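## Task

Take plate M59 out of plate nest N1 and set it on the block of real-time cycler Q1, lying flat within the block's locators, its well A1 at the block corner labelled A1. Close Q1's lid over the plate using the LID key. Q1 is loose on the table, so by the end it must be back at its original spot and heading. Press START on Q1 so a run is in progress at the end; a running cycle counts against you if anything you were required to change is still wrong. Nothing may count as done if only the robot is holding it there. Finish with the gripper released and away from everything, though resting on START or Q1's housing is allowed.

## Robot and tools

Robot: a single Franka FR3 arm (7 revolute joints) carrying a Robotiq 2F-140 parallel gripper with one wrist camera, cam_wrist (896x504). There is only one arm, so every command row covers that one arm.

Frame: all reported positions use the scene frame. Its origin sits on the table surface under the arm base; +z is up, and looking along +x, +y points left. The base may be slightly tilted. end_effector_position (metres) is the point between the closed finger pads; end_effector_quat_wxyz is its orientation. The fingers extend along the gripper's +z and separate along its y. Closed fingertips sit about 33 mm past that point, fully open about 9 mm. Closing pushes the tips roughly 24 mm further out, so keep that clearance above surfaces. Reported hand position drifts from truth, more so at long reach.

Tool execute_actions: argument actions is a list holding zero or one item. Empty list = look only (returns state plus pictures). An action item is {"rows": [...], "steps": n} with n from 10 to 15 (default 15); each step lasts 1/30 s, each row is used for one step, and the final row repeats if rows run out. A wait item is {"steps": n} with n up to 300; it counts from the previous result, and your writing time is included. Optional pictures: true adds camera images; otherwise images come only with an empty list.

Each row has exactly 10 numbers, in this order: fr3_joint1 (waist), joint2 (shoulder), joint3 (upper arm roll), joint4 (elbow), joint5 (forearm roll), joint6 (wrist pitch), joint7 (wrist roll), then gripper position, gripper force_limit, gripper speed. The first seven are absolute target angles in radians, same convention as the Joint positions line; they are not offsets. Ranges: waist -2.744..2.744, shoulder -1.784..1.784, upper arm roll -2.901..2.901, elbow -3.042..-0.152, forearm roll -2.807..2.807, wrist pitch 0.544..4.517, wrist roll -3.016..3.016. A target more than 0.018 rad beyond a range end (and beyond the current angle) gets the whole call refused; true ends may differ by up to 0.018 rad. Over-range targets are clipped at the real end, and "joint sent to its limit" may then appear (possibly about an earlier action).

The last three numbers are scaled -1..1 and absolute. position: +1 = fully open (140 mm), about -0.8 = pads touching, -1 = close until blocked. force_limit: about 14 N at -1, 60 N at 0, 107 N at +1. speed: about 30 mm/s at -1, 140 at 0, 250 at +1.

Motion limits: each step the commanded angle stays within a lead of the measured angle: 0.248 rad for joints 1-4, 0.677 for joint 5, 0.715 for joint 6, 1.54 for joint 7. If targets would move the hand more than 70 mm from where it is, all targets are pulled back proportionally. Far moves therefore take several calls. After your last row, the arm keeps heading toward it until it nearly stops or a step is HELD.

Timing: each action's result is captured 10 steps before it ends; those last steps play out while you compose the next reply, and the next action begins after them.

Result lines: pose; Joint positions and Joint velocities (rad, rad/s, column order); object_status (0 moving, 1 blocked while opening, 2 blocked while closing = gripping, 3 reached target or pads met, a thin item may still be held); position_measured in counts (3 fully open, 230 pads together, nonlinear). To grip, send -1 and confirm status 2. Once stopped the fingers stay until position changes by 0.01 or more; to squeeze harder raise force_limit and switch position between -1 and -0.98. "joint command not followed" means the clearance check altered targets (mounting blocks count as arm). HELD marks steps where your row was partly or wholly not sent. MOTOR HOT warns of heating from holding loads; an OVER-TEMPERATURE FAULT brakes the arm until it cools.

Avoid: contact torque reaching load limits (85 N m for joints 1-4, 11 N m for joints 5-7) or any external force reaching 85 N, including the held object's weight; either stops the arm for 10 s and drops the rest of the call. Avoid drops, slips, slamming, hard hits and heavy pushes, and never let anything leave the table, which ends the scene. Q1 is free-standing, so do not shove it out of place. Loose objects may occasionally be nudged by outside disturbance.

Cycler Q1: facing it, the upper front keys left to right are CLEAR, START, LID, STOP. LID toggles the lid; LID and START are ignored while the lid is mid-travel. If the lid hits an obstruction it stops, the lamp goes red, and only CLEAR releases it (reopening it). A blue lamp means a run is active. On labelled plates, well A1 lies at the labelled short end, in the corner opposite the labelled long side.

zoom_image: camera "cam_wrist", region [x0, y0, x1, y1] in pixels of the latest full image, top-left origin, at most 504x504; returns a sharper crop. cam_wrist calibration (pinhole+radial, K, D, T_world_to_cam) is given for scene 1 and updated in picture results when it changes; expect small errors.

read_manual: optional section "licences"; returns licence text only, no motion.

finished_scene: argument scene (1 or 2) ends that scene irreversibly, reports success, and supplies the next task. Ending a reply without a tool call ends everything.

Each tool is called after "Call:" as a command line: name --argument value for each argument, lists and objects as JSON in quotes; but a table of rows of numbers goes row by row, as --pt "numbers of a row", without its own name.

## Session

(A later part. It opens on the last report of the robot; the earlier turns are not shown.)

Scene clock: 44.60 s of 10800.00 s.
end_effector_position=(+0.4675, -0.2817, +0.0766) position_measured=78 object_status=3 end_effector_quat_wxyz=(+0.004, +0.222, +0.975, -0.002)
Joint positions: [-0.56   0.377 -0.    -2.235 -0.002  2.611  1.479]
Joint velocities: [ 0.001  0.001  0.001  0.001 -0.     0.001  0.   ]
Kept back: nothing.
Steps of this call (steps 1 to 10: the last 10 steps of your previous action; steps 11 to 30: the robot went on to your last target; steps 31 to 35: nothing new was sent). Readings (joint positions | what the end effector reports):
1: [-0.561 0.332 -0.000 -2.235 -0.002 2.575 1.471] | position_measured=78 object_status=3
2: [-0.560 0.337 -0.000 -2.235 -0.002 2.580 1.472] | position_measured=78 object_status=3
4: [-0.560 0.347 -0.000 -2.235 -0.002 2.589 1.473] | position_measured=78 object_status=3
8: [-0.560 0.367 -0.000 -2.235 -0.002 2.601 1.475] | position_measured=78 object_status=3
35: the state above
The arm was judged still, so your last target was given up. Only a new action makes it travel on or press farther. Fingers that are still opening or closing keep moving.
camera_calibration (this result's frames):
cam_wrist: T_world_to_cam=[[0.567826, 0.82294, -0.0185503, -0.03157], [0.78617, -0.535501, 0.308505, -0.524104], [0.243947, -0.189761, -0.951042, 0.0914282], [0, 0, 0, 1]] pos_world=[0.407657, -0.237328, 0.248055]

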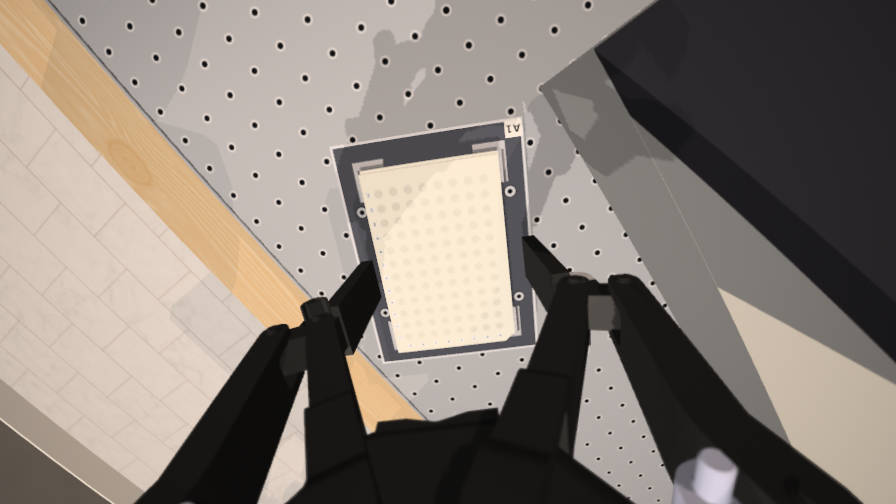

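Call:
execute_actions --actions '[{"rows":[[-0.566,0.378,0,-2.235,0,2.62,1.485,0.4,-0.5,-0.5],[-0.566,0.378,0,-2.235,0,2.62,1.485,0.4,-0.5,-0.5],[-0.566,0.378,0,-2.235,0,2.625,1.485,0.4,-0.5,-0.5],[-0.566,0.382,0,-2.235,0,2.625,1.485,0.4,-0.5,-0.5],[-0.566,0.386,0,-2.235,0,2.625,1.485,0.4,-0.5,-0.5],[-0.566,0.39,0,-2.235,0,2.625,1.485,0.4,-0.5,-0.5]]}]'

Call:
execute_actions --actions '[{"rows":[[-0.566,0.39,0,-2.235,0,2.625,1.485,-1,-0.5,-0.5]]}]'

Call:
execute_actions --actions '[{"steps":25}]'

Call:
execute_actions --actions '[{"rows":[[-0.566,0.32,0,-2.235,0,2.555,1.485,-1,-0.5,-0.5]]}]'

Call:
execute_actions --actions '[{"rows":[[-0.6,-0.2,0,-2.0,0,1.8,1.485,-1,-0.5,-0.5]]}]'

Call:
execute_actions --actions '[{"steps":60}]'

Call:
execute_actions --actions '[{"rows":[[-0.05,0.15,0,-1.65,0,1.8,-0.02,-1,-0.5,-0.5]]}]'

Call:
execute_actions --actions '[{"steps":70}]'

Call:
execute_actions --actions '[{"rows":[[-0.05,0.33,0,-1.71,0,2.04,-0.02,-1,-0.5,-0.5]]}]'

Call:
execute_actions --actions '[{"steps":60}]' --pictures true

Scene clock: 45.70 s of 10800.00 s.
end_effector_position=(+0.4676, -0.2843, +0.0763) position_measured=78 object_status=3 end_effector_quat_wxyz=(+0.006, +0.224, +0.974, -0.003)
Joint positions: [-0.564  0.378  0.    -2.235 -0.002  2.617  1.479]
Joint velocities: [-0.012  0.048  0.     0.002  0.     0.036  0.001]
Steps of this call (steps 1 to 28: nothing new was sent; steps 29 to 33: the first 5 steps of this action). Readings (joint positions | what the end effector reports):
29: [-0.561 0.377 0.000 -2.235 -0.002 2.612 1.479] | position_measured=78 object_status=3
30: [-0.562 0.377 0.000 -2.235 -0.002 2.613 1.479] | position_measured=78 object_status=3
32: [-0.564 0.377 0.000 -2.235 -0.002 2.615 1.479] | position_measured=78 object_status=3
33: the state above

Scene clock: 46.20 s of 10800.00 s.
end_effector_position=(+0.4655, -0.2837, +0.0711) position_measured=95 object_status=0 end_effector_quat_wxyz=(+0.004, +0.225, +0.974, -0.002)
Joint positions: [-0.565  0.389 -0.    -2.235 -0.002  2.621  1.479]
Joint velocities: [-0.015 -0.005 -0.02   0.006 -0.     0.006  0.007]
Steps of this call (steps 1 to 10: the last 10 steps of your previous action; steps 11 to 15: the first 5 steps of this action). Readings (joint positions | what the end effector reports):
11: [-0.565 0.389 0.000 -2.235 -0.002 2.620 1.479] | position_measured=78 object_status=0
12: [-0.565 0.389 0.000 -2.235 -0.002 2.621 1.479] | position_measured=82 object_status=0
14: [-0.565 0.389 0.000 -2.235 -0.002 2.621 1.479] | position_measured=91 object_status=0
15: the state above

Scene clock: 47.03 s of 10800.00 s.
end_effector_position=(+0.4656, -0.2842, +0.0715) position_measured=103 object_status=2 end_effector_quat_wxyz=(+0.004, +0.225, +0.974, -0.002)
Joint positions: [-0.566  0.388 -0.    -2.235 -0.002  2.621  1.479]
Joint velocities: [-0.    -0.     0.001 -0.     0.     0.    -0.001]
Kept back: nothing.
Steps of this call (steps 1 to 10: the last 10 steps of your previous action; steps 11 to 15: the robot went on to your last target; steps 16 to 25: nothing new was sent). Readings (joint positions | what the end effector reports):
1: [-0.566 0.388 -0.000 -2.235 -0.002 2.621 1.479] | position_measured=100 object_status=0
2: [-0.566 0.388 -0.000 -2.235 -0.002 2.621 1.479] | position_measured=103 object_status=0
4: [-0.566 0.388 -0.000 -2.235 -0.002 2.621 1.479] | position_measured=103 object_status=0
8: [-0.566 0.388 -0.000 -2.235 -0.002 2.621 1.479] | position_measured=103 object_status=0
25: the state above
The arm was judged still, so your last target was given up. Only a new action makes it travel on or press farther. Fingers that are still opening or closing keep moving.

Scene clock: 47.20 s of 10800.00 s.
end_effector_position=(+0.4733, -0.2889, +0.1018) position_measured=103 object_status=2 end_effector_quat_wxyz=(+0.016, +0.225, +0.974, -0.006)
Joint positions: [-0.566  0.328 -0.    -2.234 -0.002  2.585  1.479]
Joint velocities: [-0.    -0.208  0.     0.049  0.001 -0.126  0.001]
Steps of this call (steps 1 to 5: the first 5 steps of this action). Readings (joint positions | what the end effector reports):
1: [-0.566 0.381 -0.000 -2.237 -0.002 2.614 1.479] | position_measured=103 object_status=2
2: [-0.566 0.364 -0.000 -2.238 -0.002 2.603 1.479] | position_measured=103 object_status=2
4: [-0.566 0.337 -0.000 -2.236 -0.002 2.589 1.479] | position_measured=103 object_status=2
5: the state above

Scene clock: 47.70 s of 10800.00 s.
end_effector_position=(+0.4757, -0.2989, +0.1876) position_measured=103 object_status=2 end_effector_quat_wxyz=(+0.000, +0.232, +0.973, -0.001)
Joint positions: [-0.58   0.204  0.001 -2.135 -0.002  2.329  1.479]
Joint velocities: [-0.084 -0.949 -0.002  0.597  0.    -1.173 -0.001]
Steps of this call (steps 1 to 10: the last 10 steps of your previous action; steps 11 to 15: the first 5 steps of this action). Readings (joint positions | what the end effector reports):
11: [-0.567 0.312 0.001 -2.222 -0.002 2.516 1.479] | position_measured=103 object_status=2
12: [-0.570 0.291 0.001 -2.202 -0.002 2.463 1.479] | position_measured=103 object_status=2
14: [-0.577 0.235 0.001 -2.156 -0.002 2.370 1.479] | position_measured=103 object_status=2
15: the state above

Scene clock: 49.70 s of 10800.00 s.
end_effector_position=(+0.4151, -0.2725, +0.4228) position_measured=103 object_status=2 end_effector_quat_wxyz=(+0.007, +0.241, +0.970, -0.003)
Joint positions: [-0.599 -0.201  0.001 -1.999 -0.002  1.804  1.479]
Joint velocities: [ 0.001 -0.001  0.    -0.002 -0.003 -0.001  0.001]
Kept back: nothing.
Steps of this call (steps 1 to 10: the last 10 steps of your previous action; steps 11 to 45: the robot went on to your last target; steps 46 to 60: nothing new was sent). Readings (joint positions | what the end effector reports):
1: [-0.582 0.171 0.001 -2.116 -0.002 2.290 1.479] | position_measured=103 object_status=2
2: [-0.585 0.138 0.001 -2.100 -0.002 2.253 1.479] | position_measured=103 object_status=2
4: [-0.588 0.069 0.001 -2.072 -0.002 2.185 1.479] | position_measured=103 object_status=2
8: [-0.594 -0.073 0.001 -2.032 -0.002 2.059 1.479] | position_measured=103 object_status=2
60: the state above
The arm was judged still, so your last target was given up. Only a new action makes it travel on or press farther. Fingers that are still opening or closing keep moving.

Scene clock: 49.87 s of 10800.00 s.
end_effector_position=(+0.4924, -0.2412, +0.4251) position_measured=103 object_status=2 end_effector_quat_wxyz=(+0.013, +0.033, +0.999, -0.008)
Joint positions: [-0.458 -0.055 -0.015 -1.836 -0.003  1.801  1.184]
Joint velocities: [ 0.9    0.896  0.058  0.842  0.002  0.031 -1.574]
Steps of this call (steps 1 to 5: the first 5 steps of this action). Readings (joint positions | what the end effector reports):
1: [-0.578 -0.182 -0.010 -1.973 -0.003 1.799 1.421] | position_measured=103 object_status=2
2: [-0.550 -0.149 -0.015 -1.934 -0.003 1.800 1.355] | position_measured=103 object_status=2
4: [-0.489 -0.086 -0.015 -1.867 -0.003 1.801 1.238] | position_measured=103 object_status=2
5: the state above

Scene clock: 52.20 s of 10800.00 s.
end_effector_position=(+0.6062, -0.0173, +0.3956) position_measured=103 object_status=2 end_effector_quat_wxyz=(-0.001, +0.701, -0.713, +0.006)
Joint positions: [-0.05   0.15   0.001 -1.652 -0.001  1.801 -0.013]
Joint velocities: [ 0.    -0.002 -0.     0.001  0.    -0.    -0.002]
Kept back: nothing.
Steps of this call (steps 1 to 10: the last 10 steps of your previous action; steps 11 to 70: the robot went on to your last target). Readings (joint positions | what the end effector reports):
1: [-0.426 -0.026 -0.014 -1.810 -0.003 1.801 1.131] | position_measured=103 object_status=2
2: [-0.394 -0.000 -0.014 -1.788 -0.003 1.801 1.080] | position_measured=103 object_status=2
4: [-0.329 0.042 -0.012 -1.754 -0.003 1.801 0.984] | position_measured=103 object_status=2
8: [-0.195 0.100 -0.008 -1.705 -0.003 1.801 0.795] | position_measured=103 object_status=2
70: the state above

Scene clock: 52.37 s of 10800.00 s.
end_effector_position=(+0.6268, -0.0183, +0.3261) position_measured=103 object_status=2 end_effector_quat_wxyz=(+0.006, +0.701, -0.713, -0.002)
Joint positions: [-0.05   0.257  0.001 -1.679 -0.001  1.914 -0.013]
Joint velocities: [-0.001  0.855 -0.    -0.317 -0.003  0.711 -0.002]
Steps of this call (steps 1 to 5: the first 5 steps of this action). Readings (joint positions | what the end effector reports):
1: [-0.050 0.157 0.001 -1.651 -0.001 1.820 -0.013] | position_measured=103 object_status=2
2: [-0.050 0.177 0.001 -1.653 -0.001 1.845 -0.013] | position_measured=103 object_status=2
4: [-0.050 0.228 0.001 -1.669 -0.001 1.890 -0.013] | position_measured=103 object_status=2
5: the state above

Scene clock: 54.37 s of 10800.00 s.
end_effector_position=(+0.6445, -0.0191, +0.2742) position_measured=103 object_status=2 end_effector_quat_wxyz=(+0.001, +0.701, -0.713, +0.004)
Joint positions: [-0.05   0.33   0.001 -1.711 -0.001  2.036 -0.014]
Joint velocities: [-0.001  0.    -0.    -0.     0.001  0.    -0.   ]
Kept back: nothing.
Steps of this call (steps 1 to 10: the last 10 steps of your previous action; steps 11 to 30: the robot went on to your last target; steps 31 to 60: nothing new was sent). Readings (joint positions | what the end effector reports):
1: [-0.050 0.284 0.001 -1.690 -0.001 1.936 -0.013] | position_measured=103 object_status=2
2: [-0.050 0.306 0.001 -1.700 -0.001 1.953 -0.013] | position_measured=103 object_status=2
4: [-0.050 0.334 0.001 -1.714 -0.001 1.977 -0.013] | position_measured=103 object_status=2
8: [-0.050 0.339 0.001 -1.716 -0.001 2.008 -0.014] | position_measured=103 object_status=2
60: the state above
The arm was judged still, so your last target was given up. Only a new action makes it travel on or press farther. Fingers that are still opening or closing keep moving.
camera_calibration (this result's frames):
cam_wrist: T_world_to_cam=[[-0.985005, 0.171026, -0.0227126, 0.644922], [0.156921, 0.942822, 0.294045, -0.145807], [0.0717031, 0.286071, -0.955522, 0.407402], [0, 0, 0, 1]] pos_world=[0.62892, -0.089374, 0.446804]

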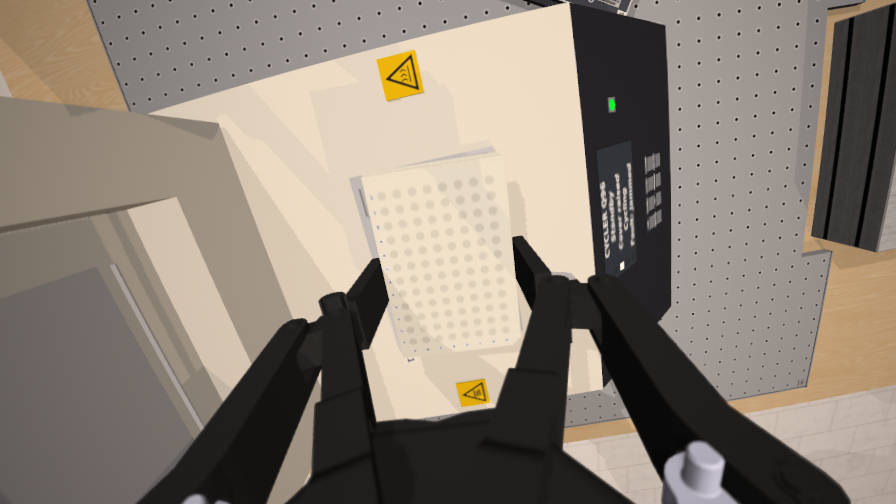

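Call:
execute_actions --actions '[{"rows":[[-0.039,0.33,0,-1.71,0,2.06,-0.055,-1,-0.5,-0.5],[-0.039,0.33,0,-1.71,0,2.06,-0.055,-1,-0.5,-0.5],[-0.039,0.335,0,-1.71,0,2.07,-0.055,-1,-0.5,-0.5],[-0.039,0.34,0,-1.715,0,2.074,-0.055,-1,-0.5,-0.5],[-0.039,0.345,0,-1.718,0,2.074,-0.055,-1,-0.5,-0.5],[-0.039,0.353,0,-1.721,0,2.074,-0.055,-1,-0.5,-0.5]]}]'

Call:
execute_actions --actions '[{"steps":45}]' --pictures true

Call:
zoom_image --camera "cam_wrist" --region '[320,110,580,390]'

Scene clock: 55.37 s of 10800.00 s.
end_effector_position=(+0.6498, -0.0146, +0.2736) position_measured=103 object_status=2 end_effector_quat_wxyz=(-0.004, +0.709, -0.705, +0.009)
Joint positions: [-0.041  0.334 -0.    -1.711 -0.001  2.054 -0.028]
Joint velocities: [ 0.034  0.069  0.003 -0.023 -0.001  0.108 -0.068]
Steps of this call (steps 1 to 25: nothing new was sent; steps 26 to 30: the first 5 steps of this action). Readings (joint positions | what the end effector reports):
26: [-0.048 0.330 -0.000 -1.711 -0.001 2.039 -0.017] | position_measured=103 object_status=2
27: [-0.047 0.330 -0.000 -1.711 -0.001 2.042 -0.020] | position_measured=103 object_status=2
29: [-0.043 0.332 -0.000 -1.711 -0.001 2.050 -0.026] | position_measured=103 object_status=2
30: the state above

Scene clock: 56.87 s of 10800.00 s.
end_effector_position=(+0.6477, -0.0135, +0.2575) position_measured=103 object_status=2 end_effector_quat_wxyz=(+0.001, +0.717, -0.697, +0.004)
Joint positions: [-0.04   0.354 -0.    -1.721 -0.001  2.07  -0.049]
Joint velocities: [ 0.    -0.001  0.001  0.     0.     0.    -0.001]
Kept back: nothing.
Steps of this call (steps 1 to 10: the last 10 steps of your previous action; steps 11 to 30: the robot went on to your last target; steps 31 to 45: nothing new was sent). Readings (joint positions | what the end effector reports):
1: [-0.041 0.337 -0.000 -1.712 -0.001 2.058 -0.030] | position_measured=103 object_status=2
2: [-0.040 0.341 -0.000 -1.714 -0.001 2.060 -0.032] | position_measured=103 object_status=2
4: [-0.040 0.348 -0.000 -1.718 -0.001 2.063 -0.036] | position_measured=103 object_status=2
8: [-0.040 0.354 -0.000 -1.721 -0.001 2.066 -0.040] | position_measured=103 object_status=2
45: the state above
The arm was judged still, so your last target was given up. Only a new action makes it travel on or press farther. Fingers that are still opening or closing keep moving.
camera_calibration (this result's frames):
cam_wrist: T_world_to_cam=[[-0.991543, 0.127671, -0.0232976, 0.650606], [0.115288, 0.948951, 0.2936, -0.119513], [0.0595925, 0.288431, -0.955644, 0.397474], [0, 0, 0, 1]] pos_world=[0.635196, -0.0842955, 0.43009]

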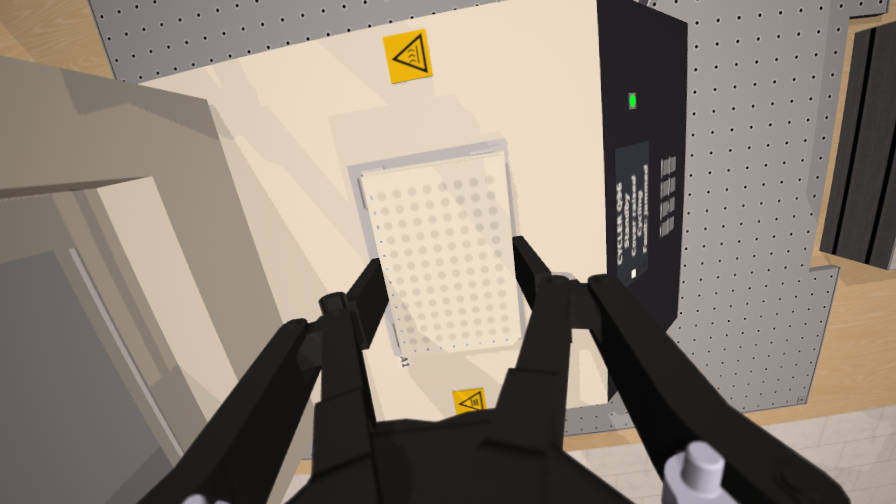

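Region (320, 110, 580, 390) of cam_wrist's 896x504 image, scaled by 1.800, with more detail than that image has; it fills the left 468 columns of this view, and the rest is white.

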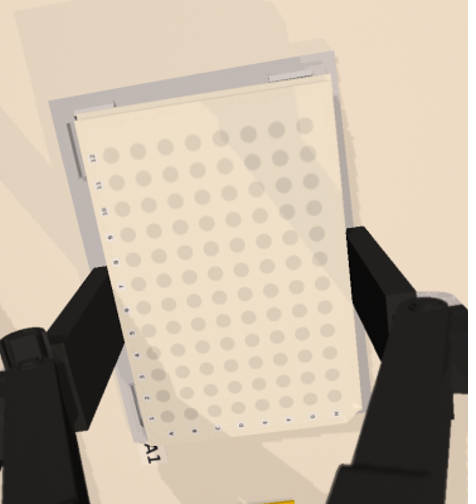

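Call:
execute_actions --actions '[{"rows":[[-0.032,0.358,0,-1.712,0,2.08,-0.055,-1,-0.5,-0.5]]}]'

Call:
execute_actions --actions '[{"steps":35}]' --pictures true

Call:
zoom_image --camera "cam_wrist" --region '[320,110,580,390]'

Scene clock: 57.37 s of 10800.00 s.
end_effector_position=(+0.6511, -0.0100, +0.2589) position_measured=103 object_status=2 end_effector_quat_wxyz=(-0.002, +0.719, -0.695, +0.007)
Joint positions: [-0.034  0.356 -0.001 -1.715 -0.001  2.074 -0.049]
Joint velocities: [0.025 0.002 0.001 0.014 0.001 0.015 0.001]
Steps of this call (steps 1 to 10: nothing new was sent; steps 11 to 15: the first 5 steps of this action). Readings (joint positions | what the end effector reports):
11: [-0.039 0.354 -0.001 -1.720 -0.001 2.071 -0.049] | position_measured=103 object_status=2
12: [-0.038 0.355 -0.001 -1.718 -0.001 2.072 -0.049] | position_measured=103 object_status=2
14: [-0.035 0.356 -0.001 -1.716 -0.001 2.073 -0.049] | position_measured=103 object_status=2
15: the state above

Scene clock: 58.53 s of 10800.00 s.
end_effector_position=(+0.6523, -0.0093, +0.2594) position_measured=103 object_status=2 end_effector_quat_wxyz=(-0.003, +0.719, -0.695, +0.008)
Joint positions: [-0.033  0.357 -0.001 -1.714 -0.001  2.076 -0.049]
Joint velocities: [-0.     0.001  0.001 -0.001 -0.001 -0.    -0.001]
Kept back: nothing.
Steps of this call (steps 1 to 10: the last 10 steps of your previous action; steps 11 to 15: the robot went on to your last target; steps 16 to 35: nothing new was sent). Readings (joint positions | what the end effector reports):
1: [-0.033 0.356 -0.001 -1.715 -0.001 2.074 -0.049] | position_measured=103 object_status=2
2: [-0.033 0.356 -0.001 -1.714 -0.001 2.074 -0.049] | position_measured=103 object_status=2
4: [-0.033 0.356 -0.001 -1.714 -0.001 2.075 -0.049] | position_measured=103 object_status=2
8: [-0.033 0.357 -0.001 -1.714 -0.001 2.076 -0.049] | position_measured=103 object_status=2
35: the state above
The arm was judged still, so your last target was given up. Only a new action makes it travel on or press farther. Fingers that are still opening or closing keep moving.
camera_calibration (this result's frames):
cam_wrist: T_world_to_cam=[[-0.99211, 0.120867, -0.0333146, 0.657523], [0.105829, 0.949812, 0.294378, -0.118626], [0.0672231, 0.288529, -0.955108, 0.392675], [0, 0, 0, 1]] pos_world=[0.638492, -0.0800989, 0.431873]

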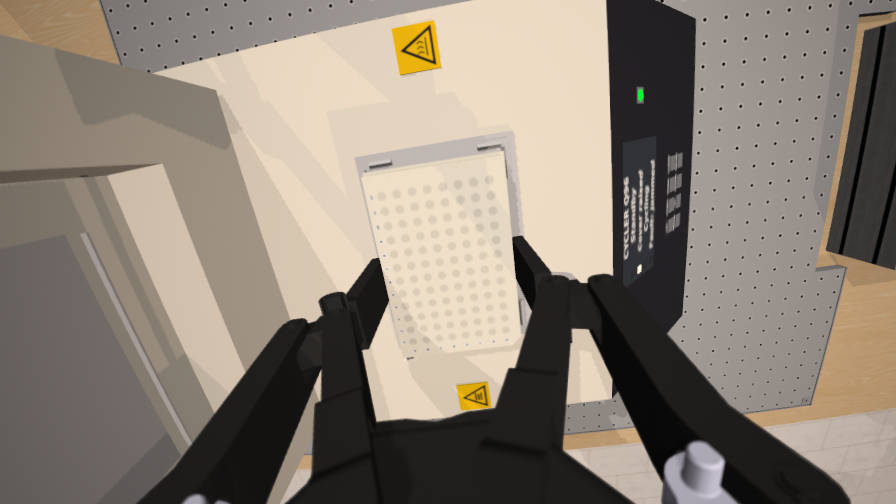

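Region (320, 110, 580, 390) of cam_wrist's 896x504 image, scaled by 1.800, with more detail than that image has; it fills the left 468 columns of this view, and the rest is white.

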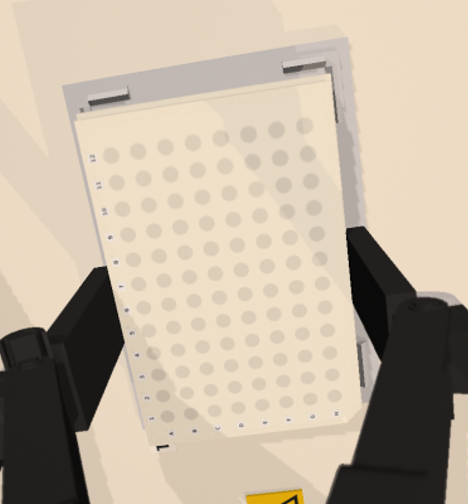

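Call:
execute_actions --actions '[{"rows":[[-0.036,0.358,0,-1.714,0,2.076,-0.055,-1,-0.5,-0.5],[-0.036,0.36,0,-1.714,0,2.076,-0.055,-1,-0.5,-0.5],[-0.036,0.362,0,-1.714,0,2.076,-0.055,-1,-0.5,-0.5],[-0.036,0.364,0,-1.714,0,2.076,-0.055,-1,-0.5,-0.5],[-0.036,0.366,0,-1.714,0,2.076,-0.055,-1,-0.5,-0.5],[-0.036,0.368,0,-1.714,0,2.076,-0.055,-1,-0.5,-0.5],[-0.036,0.37,0,-1.714,0,2.076,-0.055,-1,-0.5,-0.5],[-0.036,0.372,0,-1.714,0,2.076,-0.055,-1,-0.5,-0.5],[-0.036,0.374,0,-1.714,0,2.076,-0.055,-1,-0.5,-0.5],[-0.036,0.377,0,-1.714,0,2.076,-0.055,-1,-0.5,-0.5]]}]'

Call:
execute_actions --actions '[{"steps":35}]' --pictures true

Call:
zoom_image --camera "cam_wrist" --region '[320,110,580,390]'

Scene clock: 59.33 s of 10800.00 s.
end_effector_position=(+0.6518, -0.0103, +0.2574) position_measured=103 object_status=2 end_effector_quat_wxyz=(-0.002, +0.719, -0.695, +0.007)
Joint positions: [-0.034  0.36  -0.    -1.714 -0.001  2.076 -0.049]
Joint velocities: [-0.007  0.047 -0.001 -0.    -0.002 -0.001  0.001]
Steps of this call (steps 1 to 19: nothing new was sent; steps 20 to 24: the first 5 steps of this action). Readings (joint positions | what the end effector reports):
20: [-0.033 0.357 -0.000 -1.714 -0.001 2.076 -0.049] | position_measured=103 object_status=2
21: [-0.033 0.357 -0.000 -1.714 -0.001 2.076 -0.049] | position_measured=103 object_status=2
23: [-0.034 0.358 -0.000 -1.714 -0.001 2.076 -0.049] | position_measured=103 object_status=2
24: the state above

Scene clock: 60.50 s of 10800.00 s.
end_effector_position=(+0.6503, -0.0105, +0.2492) position_measured=103 object_status=2 end_effector_quat_wxyz=(+0.002, +0.718, -0.696, +0.002)
Joint positions: [-0.035  0.373 -0.    -1.713 -0.001  2.077 -0.049]
Joint velocities: [-0.     0.001 -0.    -0.    -0.     0.001 -0.   ]
Kept back: nothing.
Steps of this call (steps 1 to 10: the last 10 steps of your previous action; steps 11 to 30: the robot went on to your last target; steps 31 to 35: nothing new was sent). Readings (joint positions | what the end effector reports):
1: [-0.035 0.362 -0.000 -1.714 -0.001 2.076 -0.049] | position_measured=103 object_status=2
2: [-0.035 0.364 -0.000 -1.714 -0.001 2.076 -0.049] | position_measured=103 object_status=2
4: [-0.035 0.368 -0.000 -1.714 -0.001 2.076 -0.049] | position_measured=103 object_status=2
8: [-0.035 0.373 -0.000 -1.713 -0.001 2.077 -0.049] | position_measured=103 object_status=2
35: the state above
The arm was judged still, so your last target was given up. Only a new action makes it travel on or press farther. Fingers that are still opening or closing keep moving.
camera_calibration (this result's frames):
cam_wrist: T_world_to_cam=[[-0.992254, 0.122798, -0.0187659, 0.651869], [0.111968, 0.949525, 0.293029, -0.11788], [0.053802, 0.288658, -0.955919, 0.392338], [0, 0, 0, 1]] pos_world=[0.63891, -0.08137, 0.421819]

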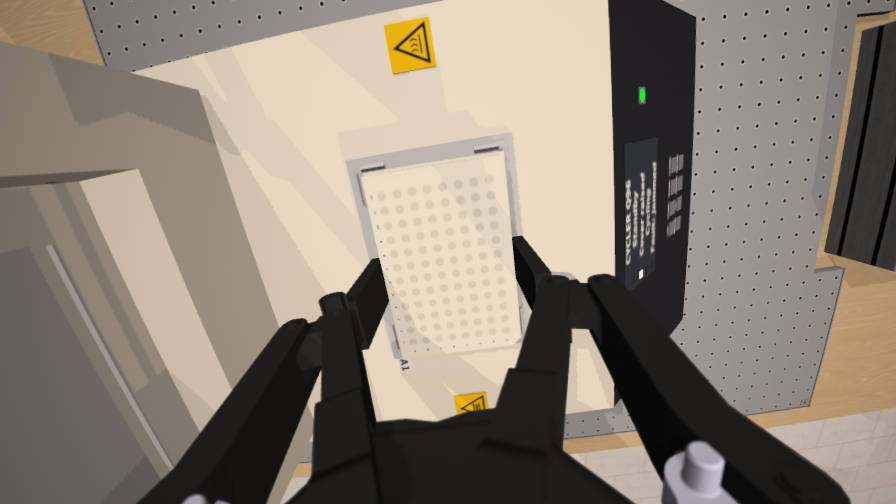

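Region (320, 110, 580, 390) of cam_wrist's 896x504 image, scaled by 1.800, with more detail than that image has; it fills the left 468 columns of this view, and the rest is white.

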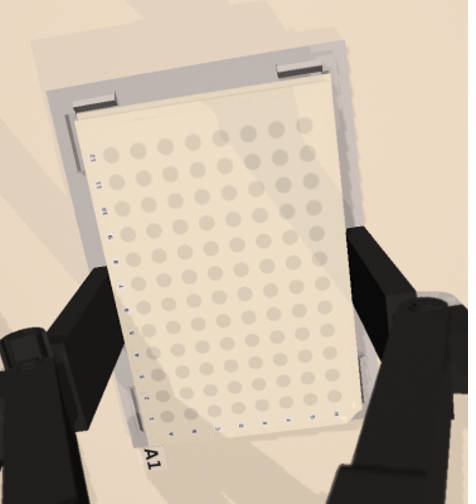

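Looks seated. Release and go to LID.

Call:
execute_actions --actions '[{"rows":[[-0.036,0.372,0,-1.714,0,2.076,-0.055,0.4,-0.5,-0.8]]}]'

Call:
execute_actions --actions '[{"steps":20}]'

Call:
execute_actions --actions '[{"rows":[[-0.036,0.15,0,-1.714,0,1.95,-0.055,0.4,-0.5,0]]}]'

Call:
execute_actions --actions '[{"steps":35}]' --pictures true

Call:
execute_actions --actions '[{"rows":[[0.004,-0.7,0,-2.5,0,2.1,-1.5,-1,0,0]]}]'

Call:
execute_actions --actions '[{"steps":70}]'

Call:
execute_actions --actions '[{"rows":[[0.004,-0.6,0,-2.98,0,2.6,-1.5,-1,0,0]]}]'

Call:
execute_actions --actions '[{"steps":50}]'

Call:
execute_actions --actions '[{"rows":[[0.004,-0.42,0,-2.98,0,2.94,-1.5,-1,0,0]]}]'

Call:
execute_actions --actions '[{"steps":30}]'

Call:
execute_actions --actions '[{"rows":[[0.004,-0.3,0,-2.98,0,3.064,-1.5,-1,0,0]]}]'

Call:
execute_actions --actions '[{"steps":40}]'

Call:
execute_actions --actions '[{"rows":[[0.004,-0.297,0,-2.98,0,3.067,-1.5,-1,0,0],[0.004,-0.294,0,-2.98,0,3.07,-1.5,-1,0,0],[0.004,-0.291,0,-2.98,0,3.073,-1.5,-1,0,0],[0.004,-0.288,0,-2.98,0,3.076,-1.5,-1,0,0],[0.004,-0.285,0,-2.98,0,3.079,-1.5,-1,0,0],[0.004,-0.282,0,-2.98,0,3.082,-1.5,-1,0,0],[0.004,-0.279,0,-2.98,0,3.085,-1.5,-1,0,0],[0.004,-0.276,0,-2.98,0,3.088,-1.5,-1,0,0],[0.004,-0.273,0,-2.98,0,3.091,-1.5,-1,0,0],[0.004,-0.27,0,-2.98,0,3.094,-1.5,-1,0,0],[0.004,-0.267,0,-2.98,0,3.097,-1.5,-1,0,0],[0.004,-0.264,0,-2.98,0,3.1,-1.5,-1,0,0],[0.004,-0.261,0,-2.98,0,3.1,-1.5,-1,0,0],[0.004,-0.258,0,-2.98,0,3.1,-1.5,-1,0,0]]}]'

Call:
execute_actions --actions '[{"steps":20}]'

Call:
execute_actions --actions '[{"rows":[[0.004,-0.305,0,-2.98,0,3.064,-1.5,-1,0,0],[0.004,-0.305,0,-2.98,0,3.064,-1.5,-1,0,0],[0.004,-0.305,0,-2.98,0,3.064,-1.5,-1,0,0],[0.004,-0.305,0,-2.98,0,3.064,-1.5,-1,0,0],[-0.042,-0.3,0,-2.98,0,3.064,-1.5,-1,0,0]]}]'

Call:
execute_actions --actions '[{"steps":170}]' --pictures true

Scene clock: 61.70 s of 10800.00 s.
end_effector_position=(+0.6503, -0.0105, +0.2493) position_measured=93 object_status=0 end_effector_quat_wxyz=(+0.002, +0.718, -0.696, +0.002)
Joint positions: [-0.035  0.373 -0.    -1.713 -0.001  2.077 -0.049]
Joint velocities: [-0. -0. -0. -0.  0.  0. -0.]
Steps of this call (steps 1 to 31: nothing new was sent; steps 32 to 36: the first 5 steps of this action). Readings (joint positions | what the end effector reports):
32: [-0.035 0.373 -0.000 -1.713 -0.001 2.077 -0.049] | position_measured=103 object_status=0
33: [-0.035 0.373 -0.000 -1.713 -0.001 2.077 -0.049] | position_measured=103 object_status=0
35: [-0.035 0.373 -0.000 -1.713 -0.001 2.077 -0.049] | position_measured=96 object_status=0
36: the state above

Scene clock: 62.37 s of 10800.00 s.
end_effector_position=(+0.6503, -0.0105, +0.2493) position_measured=78 object_status=3 end_effector_quat_wxyz=(+0.002, +0.718, -0.696, +0.002)
Joint positions: [-0.035  0.373 -0.    -1.713 -0.001  2.077 -0.049]
Joint velocities: [ 0.     0.     0.    -0.    -0.001  0.     0.   ]
Kept back: nothing.
Steps of this call (steps 1 to 10: the last 10 steps of your previous action; steps 11 to 15: the robot went on to your last target; steps 16 to 20: nothing new was sent). Readings (joint positions | what the end effector reports):
1: [-0.035 0.373 -0.000 -1.713 -0.001 2.077 -0.049] | position_measured=90 object_status=0
2: [-0.035 0.373 -0.000 -1.713 -0.001 2.077 -0.049] | position_measured=87 object_status=0
4: [-0.035 0.373 -0.000 -1.713 -0.001 2.077 -0.049] | position_measured=81 object_status=0
8: [-0.035 0.373 -0.000 -1.713 -0.001 2.077 -0.049] | position_measured=78 object_status=0
20: the state above
The arm was judged still, so your last target was given up. Only a new action makes it travel on or press farther. Fingers that are still opening or closing keep moving.

Scene clock: 62.53 s of 10800.00 s.
end_effector_position=(+0.6438, -0.0101, +0.3212) position_measured=78 object_status=3 end_effector_quat_wxyz=(-0.018, +0.718, -0.695, +0.024)
Joint positions: [-0.035  0.245 -0.    -1.725 -0.001  2.019 -0.049]
Joint velocities: [ 0.    -0.981  0.     0.094  0.001 -0.343  0.001]
Steps of this call (steps 1 to 5: the first 5 steps of this action). Readings (joint positions | what the end effector reports):
1: [-0.035 0.362 -0.000 -1.720 -0.001 2.067 -0.049] | position_measured=78 object_status=3
2: [-0.035 0.337 -0.000 -1.728 -0.001 2.053 -0.049] | position_measured=78 object_status=3
4: [-0.035 0.277 -0.000 -1.728 -0.001 2.031 -0.049] | position_measured=78 object_status=3
5: the state above

Scene clock: 63.70 s of 10800.00 s.
end_effector_position=(+0.6340, -0.0096, +0.3809) position_measured=78 object_status=3 end_effector_quat_wxyz=(-0.032, +0.718, -0.695, +0.039)
Joint positions: [-0.035  0.15  -0.    -1.713 -0.001  1.954 -0.049]
Joint velocities: [-0.001  0.001 -0.001  0.001  0.001 -0.001 -0.001]
Kept back: nothing.
Steps of this call (steps 1 to 10: the last 10 steps of your previous action; steps 11 to 30: the robot went on to your last target; steps 31 to 35: nothing new was sent). Readings (joint positions | what the end effector reports):
1: [-0.035 0.213 -0.000 -1.721 -0.001 2.008 -0.049] | position_measured=78 object_status=3
2: [-0.035 0.186 -0.000 -1.715 -0.001 1.999 -0.049] | position_measured=78 object_status=3
4: [-0.035 0.151 -0.000 -1.706 -0.001 1.987 -0.049] | position_measured=78 object_status=3
8: [-0.035 0.141 -0.000 -1.706 -0.001 1.971 -0.049] | position_measured=78 object_status=3
35: the state above
The arm was judged still, so your last target was given up. Only a new action makes it travel on or press farther. Fingers that are still opening or closing keep moving.
camera_calibration (this result's frames):
cam_wrist: T_world_to_cam=[[-0.985429, 0.122335, -0.11817, 0.671585], [0.0818287, 0.950056, 0.301162, -0.139531], [0.149111, 0.287104, -0.946223, 0.454742], [0, 0, 0, 1]] pos_world=[0.60541, -0.0801537, 0.55167]

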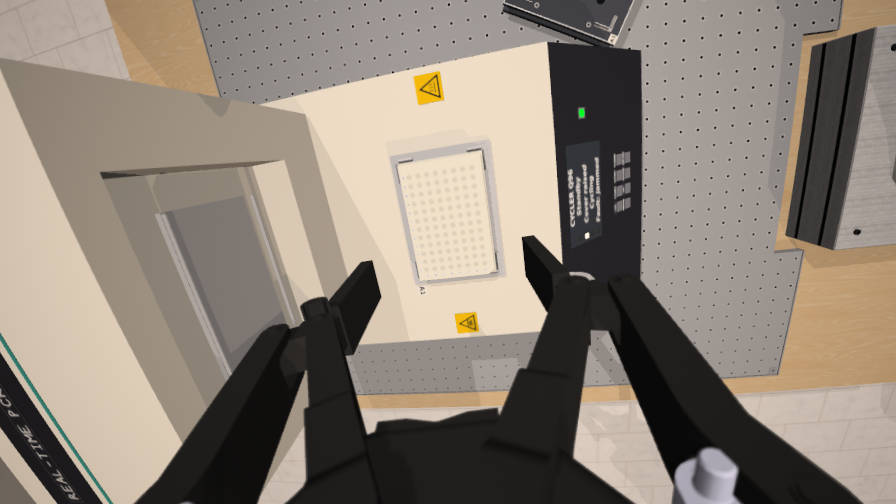

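Scene clock: 63.87 s of 10800.00 s.
end_effector_position=(+0.5412, +0.0103, +0.3929) position_measured=107 object_status=0 end_effector_quat_wxyz=(-0.030, +0.895, -0.440, +0.065)
Joint positions: [-0.002 -0.18   0.    -2.089 -0.001  2.043 -0.641]
Joint velocities: [ 0.132 -2.318  0.06  -2.189 -0.     0.25  -2.823]
Steps of this call (steps 1 to 5: the first 5 steps of this action). Readings (joint positions | what the end effector reports):
1: [-0.030 0.113 -0.004 -1.773 -0.001 1.982 -0.172] | position_measured=78 object_status=0
2: [-0.022 0.046 -0.006 -1.858 -0.001 2.000 -0.309] | position_measured=84 object_status=0
4: [-0.007 -0.102 -0.002 -2.013 -0.001 2.031 -0.542] | position_measured=99 object_status=0
5: the state above

Scene clock: 66.20 s of 10800.00 s.
end_effector_position=(+0.4265, +0.0116, +0.4288) position_measured=233 object_status=3 end_effector_quat_wxyz=(-0.004, +0.988, -0.026, +0.152)
Joint positions: [ 0.004 -0.699  0.001 -2.498 -0.001  2.096 -1.493]
Joint velocities: [-0.001 -0.001 -0.001  0.     0.    -0.002 -0.003]
Kept back: nothing.
Steps of this call (steps 1 to 10: the last 10 steps of your previous action; steps 11 to 60: the robot went on to your last target; steps 61 to 70: nothing new was sent). Readings (joint positions | what the end effector reports):
1: [0.001 -0.259 0.002 -2.163 -0.001 2.053 -0.730] | position_measured=114 object_status=0
2: [0.003 -0.338 0.002 -2.238 -0.001 2.062 -0.809] | position_measured=122 object_status=0
4: [0.004 -0.493 0.002 -2.377 -0.001 2.071 -0.944] | position_measured=137 object_status=0
8: [0.004 -0.673 0.002 -2.472 -0.001 2.083 -1.139] | position_measured=167 object_status=0
70: the state above
The arm was judged still, so your last target was given up. Only a new action makes it travel on or press farther. Fingers that are still opening or closing keep moving.

Scene clock: 66.37 s of 10800.00 s.
end_effector_position=(+0.4167, +0.0108, +0.3224) position_measured=233 object_status=3 end_effector_quat_wxyz=(-0.003, +0.991, -0.026, +0.131)
Joint positions: [ 0.004 -0.639  0.001 -2.715 -0.001  2.33  -1.493]
Joint velocities: [-0.     0.36  -0.001 -1.516  0.     0.942 -0.   ]
Steps of this call (steps 1 to 5: the first 5 steps of this action). Readings (joint positions | what the end effector reports):
1: [0.004 -0.697 0.001 -2.523 -0.001 2.150 -1.493] | position_measured=233 object_status=3
2: [0.004 -0.685 0.001 -2.566 -0.001 2.206 -1.493] | position_measured=233 object_status=3
4: [0.004 -0.652 0.001 -2.664 -0.001 2.295 -1.493] | position_measured=233 object_status=3
5: the state above

Scene clock: 68.03 s of 10800.00 s.
end_effector_position=(+0.3678, +0.0090, +0.2134) position_measured=233 object_status=3 end_effector_quat_wxyz=(-0.002, +0.993, -0.026, +0.112)
Joint positions: [ 0.004 -0.598  0.001 -2.978 -0.001  2.596 -1.494]
Joint velocities: [-0.001  0.     0.    -0.    -0.     0.    -0.   ]
Kept back: nothing.
Steps of this call (steps 1 to 10: the last 10 steps of your previous action; steps 11 to 45: the robot went on to your last target; steps 46 to 50: nothing new was sent). Readings (joint positions | what the end effector reports):
1: [0.004 -0.629 0.001 -2.766 -0.001 2.361 -1.493] | position_measured=233 object_status=3
2: [0.004 -0.621 0.001 -2.817 -0.001 2.392 -1.493] | position_measured=233 object_status=3
4: [0.004 -0.606 0.001 -2.912 -0.001 2.455 -1.494] | position_measured=233 object_status=3
8: [0.004 -0.596 0.001 -2.976 -0.001 2.526 -1.494] | position_measured=233 object_status=3
50: the state above
The arm was judged still, so your last target was given up. Only a new action makes it travel on or press farther. Fingers that are still opening or closing keep moving.

Scene clock: 68.20 s of 10800.00 s.
end_effector_position=(+0.3921, +0.0095, +0.1859) position_measured=233 object_status=3 end_effector_quat_wxyz=(-0.003, +0.990, -0.026, +0.136)
Joint positions: [ 0.004 -0.441  0.001 -2.981 -0.001  2.803 -1.494]
Joint velocities: [ 0.     0.371  0.    -0.058 -0.001  0.762 -0.001]
Steps of this call (steps 1 to 5: the first 5 steps of this action). Readings (joint positions | what the end effector reports):
1: [0.004 -0.569 0.001 -2.975 -0.001 2.645 -1.494] | position_measured=233 object_status=3
2: [0.004 -0.520 0.001 -2.972 -0.001 2.700 -1.494] | position_measured=233 object_status=3
4: [0.004 -0.457 0.001 -2.978 -0.001 2.776 -1.494] | position_measured=233 object_status=3
5: the state above

Scene clock: 69.20 s of 10800.00 s.
end_effector_position=(+0.4235, +0.0103, +0.2022) position_measured=233 object_status=3 end_effector_quat_wxyz=(-0.006, +0.981, -0.026, +0.191)
Joint positions: [ 0.004 -0.422  0.001 -2.981 -0.001  2.936 -1.494]
Joint velocities: [ 0.    -0.    -0.002 -0.001 -0.001  0.003  0.001]
Kept back: nothing.
Steps of this call (steps 1 to 10: the last 10 steps of your previous action; steps 11 to 30: the robot went on to your last target). Readings (joint positions | what the end effector reports):
1: [0.004 -0.432 0.001 -2.982 -0.001 2.826 -1.494] | position_measured=233 object_status=3
2: [0.004 -0.427 0.001 -2.982 -0.001 2.846 -1.494] | position_measured=233 object_status=3
4: [0.004 -0.423 0.001 -2.982 -0.001 2.875 -1.494] | position_measured=233 object_status=3
8: [0.004 -0.422 0.001 -2.981 -0.001 2.909 -1.494] | position_measured=233 object_status=3
30: the state above
The arm was judged still, so your last target was given up. Only a new action makes it travel on or press farther. Fingers that are still opening or closing keep moving.

Scene clock: 69.37 s of 10800.00 s.
end_effector_position=(+0.4195, +0.0101, +0.1720) position_measured=233 object_status=3 end_effector_quat_wxyz=(-0.006, +0.984, -0.026, +0.176)
Joint positions: [ 0.004 -0.315  0.001 -2.981 -0.001  3.012 -1.494]
Joint velocities: [ 0.     0.26  -0.    -0.038 -0.001  0.259  0.002]
Steps of this call (steps 1 to 5: the first 5 steps of this action). Readings (joint positions | what the end effector reports):
1: [0.004 -0.402 0.001 -2.978 -0.001 2.956 -1.494] | position_measured=233 object_status=3
2: [0.004 -0.369 0.001 -2.975 -0.001 2.977 -1.494] | position_measured=233 object_status=3
4: [0.004 -0.326 0.001 -2.979 -0.001 3.002 -1.494] | position_measured=233 object_status=3
5: the state above

Scene clock: 70.70 s of 10800.00 s.
end_effector_position=(+0.4288, +0.0104, +0.1756) position_measured=233 object_status=3 end_effector_quat_wxyz=(-0.007, +0.981, -0.025, +0.193)
Joint positions: [ 0.004 -0.302  0.001 -2.982 -0.001  3.06  -1.494]
Joint velocities: [ 0.001 -0.     0.002 -0.    -0.001  0.001 -0.   ]
Kept back: nothing.
Steps of this call (steps 1 to 10: the last 10 steps of your previous action; steps 11 to 30: the robot went on to your last target; steps 31 to 40: nothing new was sent). Readings (joint positions | what the end effector reports):
1: [0.004 -0.309 0.001 -2.982 -0.001 3.020 -1.494] | position_measured=233 object_status=3
2: [0.004 -0.305 0.001 -2.982 -0.001 3.027 -1.494] | position_measured=233 object_status=3
4: [0.004 -0.303 0.001 -2.982 -0.001 3.037 -1.494] | position_measured=233 object_status=3
8: [0.004 -0.302 0.001 -2.982 -0.001 3.050 -1.494] | position_measured=233 object_status=3
40: the state above
The arm was judged still, so your last target was given up. Only a new action makes it travel on or press farther. Fingers that are still opening or closing keep moving.

Scene clock: 70.87 s of 10800.00 s.
end_effector_position=(+0.4284, +0.0104, +0.1732) position_measured=233 object_status=3 end_effector_quat_wxyz=(-0.006, +0.981, -0.025, +0.192)
Joint positions: [ 0.004 -0.293  0.001 -2.981 -0.001  3.066 -1.494]
Joint velocities: [-0.     0.082 -0.    -0.     0.001  0.053  0.002]
Steps of this call (steps 1 to 5: the first 5 steps of this action). Readings (joint positions | what the end effector reports):
1: [0.004 -0.301 0.001 -2.981 -0.001 3.061 -1.494] | position_measured=233 object_status=3
2: [0.004 -0.300 0.001 -2.981 -0.001 3.062 -1.494] | position_measured=233 object_status=3
4: [0.004 -0.295 0.001 -2.981 -0.001 3.065 -1.494] | position_measured=233 object_status=3
5: the state above

Scene clock: 71.53 s of 10800.00 s.
end_effector_position=(+0.4284, +0.0103, +0.1668) position_measured=233 object_status=3 end_effector_quat_wxyz=(-0.006, +0.981, -0.025, +0.191)
Joint positions: [ 0.004 -0.267  0.001 -2.981 -0.001  3.091 -1.494]
Joint velocities: [ 0.    -0.    -0.002 -0.    -0.001  0.001  0.   ]
Kept back: nothing.
Steps of this call (steps 1 to 10: the last 10 steps of your previous action; steps 11 to 20: the robot went on to your last target). Readings (joint positions | what the end effector reports):
1: [0.004 -0.290 0.001 -2.981 -0.001 3.068 -1.494] | position_measured=233 object_status=3
2: [0.004 -0.287 0.001 -2.981 -0.001 3.071 -1.494] | position_measured=233 object_status=3
4: [0.004 -0.281 0.001 -2.981 -0.001 3.075 -1.494] | position_measured=233 object_status=3
8: [0.004 -0.269 0.001 -2.981 -0.001 3.086 -1.494] | position_measured=233 object_status=3
20: the state above

Scene clock: 71.70 s of 10800.00 s.
end_effector_position=(+0.4332, +0.0076, +0.1784) position_measured=233 object_status=3 end_effector_quat_wxyz=(-0.006, +0.979, -0.028, +0.201)
Joint positions: [-0.005 -0.299  0.004 -2.98  -0.001  3.077 -1.494]
Joint velocities: [-0.364 -0.04   0.015  0.015 -0.    -0.04   0.001]
Steps of this call (steps 1 to 5: the first 5 steps of this action). Readings (joint positions | what the end effector reports):
1: [0.004 -0.273 0.001 -2.982 -0.001 3.086 -1.494] | position_measured=233 object_status=3
2: [0.004 -0.283 0.001 -2.983 -0.001 3.083 -1.494] | position_measured=233 object_status=3
4: [0.004 -0.296 0.001 -2.981 -0.001 3.079 -1.494] | position_measured=233 object_status=3
5: the state above

Scene clock: 77.37 s of 10800.00 s.
end_effector_position=(+0.4310, -0.0091, +0.1769) position_measured=233 object_status=3 end_effector_quat_wxyz=(-0.002, +0.979, -0.047, +0.197)
Joint positions: [-0.041 -0.299  0.    -2.98  -0.001  3.068 -1.494]
Joint velocities: [ 0.    -0.001  0.     0.    -0.    -0.     0.001]
Kept back: nothing.
Steps of this call (steps 1 to 10: the last 10 steps of your previous action; steps 11 to 30: the robot went on to your last target; steps 31 to 170: nothing new was sent). Readings (joint positions | what the end effector reports):
1: [-0.017 -0.299 0.003 -2.980 -0.001 3.076 -1.494] | position_measured=233 object_status=3
2: [-0.026 -0.299 0.001 -2.980 -0.001 3.074 -1.494] | position_measured=233 object_status=3
4: [-0.035 -0.299 0.000 -2.980 -0.001 3.072 -1.494] | position_measured=233 object_status=3
8: [-0.040 -0.299 0.000 -2.980 -0.001 3.070 -1.494] | position_measured=233 object_status=3
170: the state above
The arm was judged still, so your last target was given up. Only a new action makes it travel on or press farther. Fingers that are still opening or closing keep moving.
camera_calibration (this result's frames):
cam_wrist: T_world_to_cam=[[-0.226108, -0.969007, -0.0995045, 0.106891], [-0.968461, 0.2346, -0.0839361, 0.452347], [0.104678, 0.0773876, -0.991491, 0.317084], [0, 0, 0, 1]] pos_world=[0.429058, -0.0270812, 0.362991]

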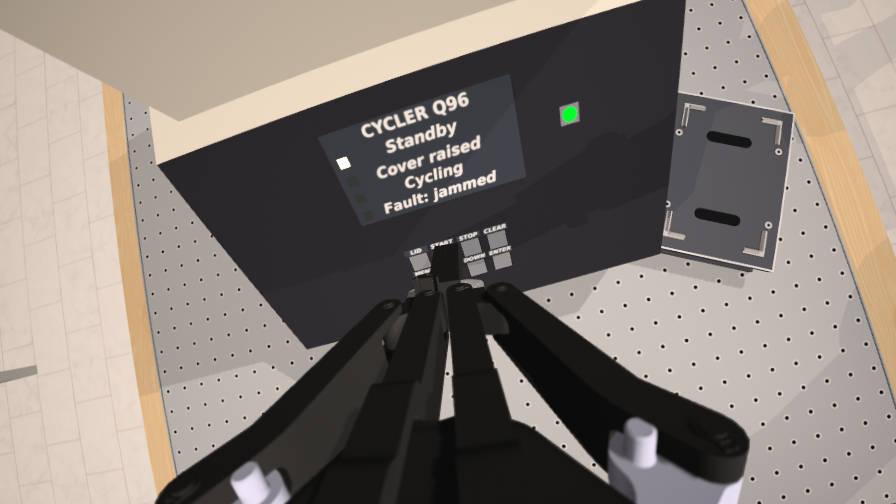

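Call:
execute_actions --actions '[{"rows":[[-0.042,-0.297,0,-2.98,0,3.07,-1.5,-1,0,0],[-0.042,-0.294,0,-2.98,0,3.073,-1.5,-1,0,0],[-0.042,-0.291,0,-2.98,0,3.076,-1.5,-1,0,0],[-0.042,-0.288,0,-2.98,0,3.079,-1.5,-1,0,0],[-0.042,-0.285,0,-2.98,0,3.082,-1.5,-1,0,0],[-0.042,-0.282,0,-2.98,0,3.085,-1.5,-1,0,0],[-0.042,-0.279,0,-2.98,0,3.088,-1.5,-1,0,0],[-0.042,-0.276,0,-2.98,0,3.091,-1.5,-1,0,0],[-0.042,-0.273,0,-2.98,0,3.094,-1.5,-1,0,0],[-0.042,-0.27,0,-2.98,0,3.097,-1.5,-1,0,0],[-0.042,-0.267,0,-2.98,0,3.1,-1.5,-1,0,0],[-0.042,-0.264,0,-2.98,0,3.1,-1.5,-1,0,0],[-0.042,-0.261,0,-2.98,0,3.1,-1.5,-1,0,0],[-0.042,-0.258,0,-2.98,0,3.1,-1.5,-1,0,0]]}]'

Call:
execute_actions --actions '[{"steps":20}]'

Call:
execute_actions --actions '[{"rows":[[-0.042,-0.36,0,-2.98,0,3.0,-1.5,-1,0,0]]}]'

Call:
execute_actions --actions '[{"steps":25}]' --pictures true

Scene clock: 78.17 s of 10800.00 s.
end_effector_position=(+0.4303, -0.0091, +0.1747) position_measured=233 object_status=3 end_effector_quat_wxyz=(-0.002, +0.980, -0.048, +0.195)
Joint positions: [-0.041 -0.293  0.    -2.98  -0.001  3.071 -1.494]
Joint velocities: [-0.001  0.078  0.003 -0.     0.001  0.04  -0.   ]
Steps of this call (steps 1 to 19: nothing new was sent; steps 20 to 24: the first 5 steps of this action). Readings (joint positions | what the end effector reports):
20: [-0.041 -0.299 0.000 -2.980 -0.001 3.068 -1.494] | position_measured=233 object_status=3
21: [-0.041 -0.299 0.000 -2.980 -0.001 3.068 -1.494] | position_measured=233 object_status=3
23: [-0.041 -0.295 0.000 -2.980 -0.001 3.070 -1.494] | position_measured=233 object_status=3
24: the state above

Scene clock: 78.83 s of 10800.00 s.
end_effector_position=(+0.4295, -0.0091, +0.1676) position_measured=233 object_status=3 end_effector_quat_wxyz=(-0.002, +0.980, -0.048, +0.193)
Joint positions: [-0.041 -0.266  0.    -2.98  -0.001  3.093 -1.494]
Joint velocities: [ 0.001 -0.    -0.001 -0.    -0.002  0.002  0.   ]
Kept back: nothing.
Steps of this call (steps 1 to 10: the last 10 steps of your previous action; steps 11 to 20: the robot went on to your last target). Readings (joint positions | what the end effector reports):
1: [-0.041 -0.290 0.000 -2.980 -0.001 3.073 -1.494] | position_measured=233 object_status=3
2: [-0.041 -0.287 0.000 -2.980 -0.001 3.075 -1.494] | position_measured=233 object_status=3
4: [-0.041 -0.281 0.000 -2.980 -0.001 3.079 -1.494] | position_measured=233 object_status=3
8: [-0.041 -0.269 0.000 -2.980 -0.001 3.089 -1.494] | position_measured=233 object_status=3
20: the state above

Scene clock: 79.00 s of 10800.00 s.
end_effector_position=(+0.4357, -0.0092, +0.1930) position_measured=233 object_status=3 end_effector_quat_wxyz=(-0.003, +0.977, -0.047, +0.207)
Joint positions: [-0.041 -0.348  0.    -2.979 -0.001  3.039 -1.494]
Joint velocities: [ 0.001 -0.198 -0.     0.023 -0.001 -0.185  0.001]
Steps of this call (steps 1 to 5: the first 5 steps of this action). Readings (joint positions | what the end effector reports):
1: [-0.041 -0.281 0.000 -2.983 -0.001 3.078 -1.494] | position_measured=233 object_status=3
2: [-0.041 -0.307 0.000 -2.984 -0.001 3.064 -1.494] | position_measured=233 object_status=3
4: [-0.041 -0.340 0.000 -2.980 -0.001 3.046 -1.494] | position_measured=233 object_status=3
5: the state above

Scene clock: 79.83 s of 10800.00 s.
end_effector_position=(+0.4290, -0.0091, +0.1902) position_measured=233 object_status=3 end_effector_quat_wxyz=(-0.002, +0.980, -0.048, +0.195)
Joint positions: [-0.041 -0.358  0.    -2.979 -0.001  3.004 -1.494]
Joint velocities: [-0.    -0.002 -0.001  0.    -0.001  0.001 -0.001]
Kept back: nothing.
Steps of this call (steps 1 to 10: the last 10 steps of your previous action; steps 11 to 25: the robot went on to your last target). Readings (joint positions | what the end effector reports):
1: [-0.041 -0.353 0.000 -2.979 -0.001 3.034 -1.494] | position_measured=233 object_status=3
2: [-0.041 -0.356 0.000 -2.979 -0.001 3.028 -1.494] | position_measured=233 object_status=3
4: [-0.041 -0.358 0.000 -2.979 -0.001 3.020 -1.494] | position_measured=233 object_status=3
8: [-0.041 -0.358 0.000 -2.979 -0.001 3.011 -1.494] | position_measured=233 object_status=3
25: the state above
camera_calibration (this result's frames):
cam_wrist: T_world_to_cam=[[-0.226626, -0.968955, -0.0988308, 0.107888], [-0.968654, 0.234821, -0.0810426, 0.451077], [0.101734, 0.0773666, -0.991799, 0.33184], [0, 0, 0, 1]] pos_world=[0.427628, -0.0270574, 0.376338]

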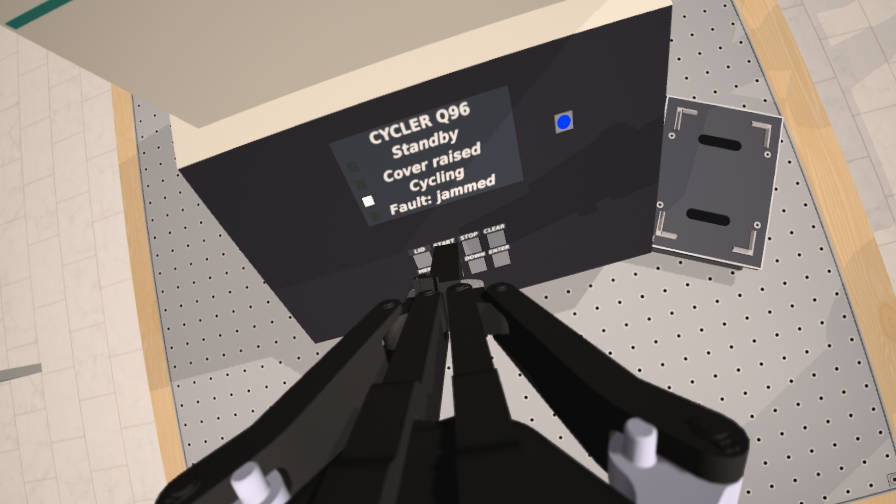

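Call:
finished_scene --scene 2

The scene is finished: the task was done.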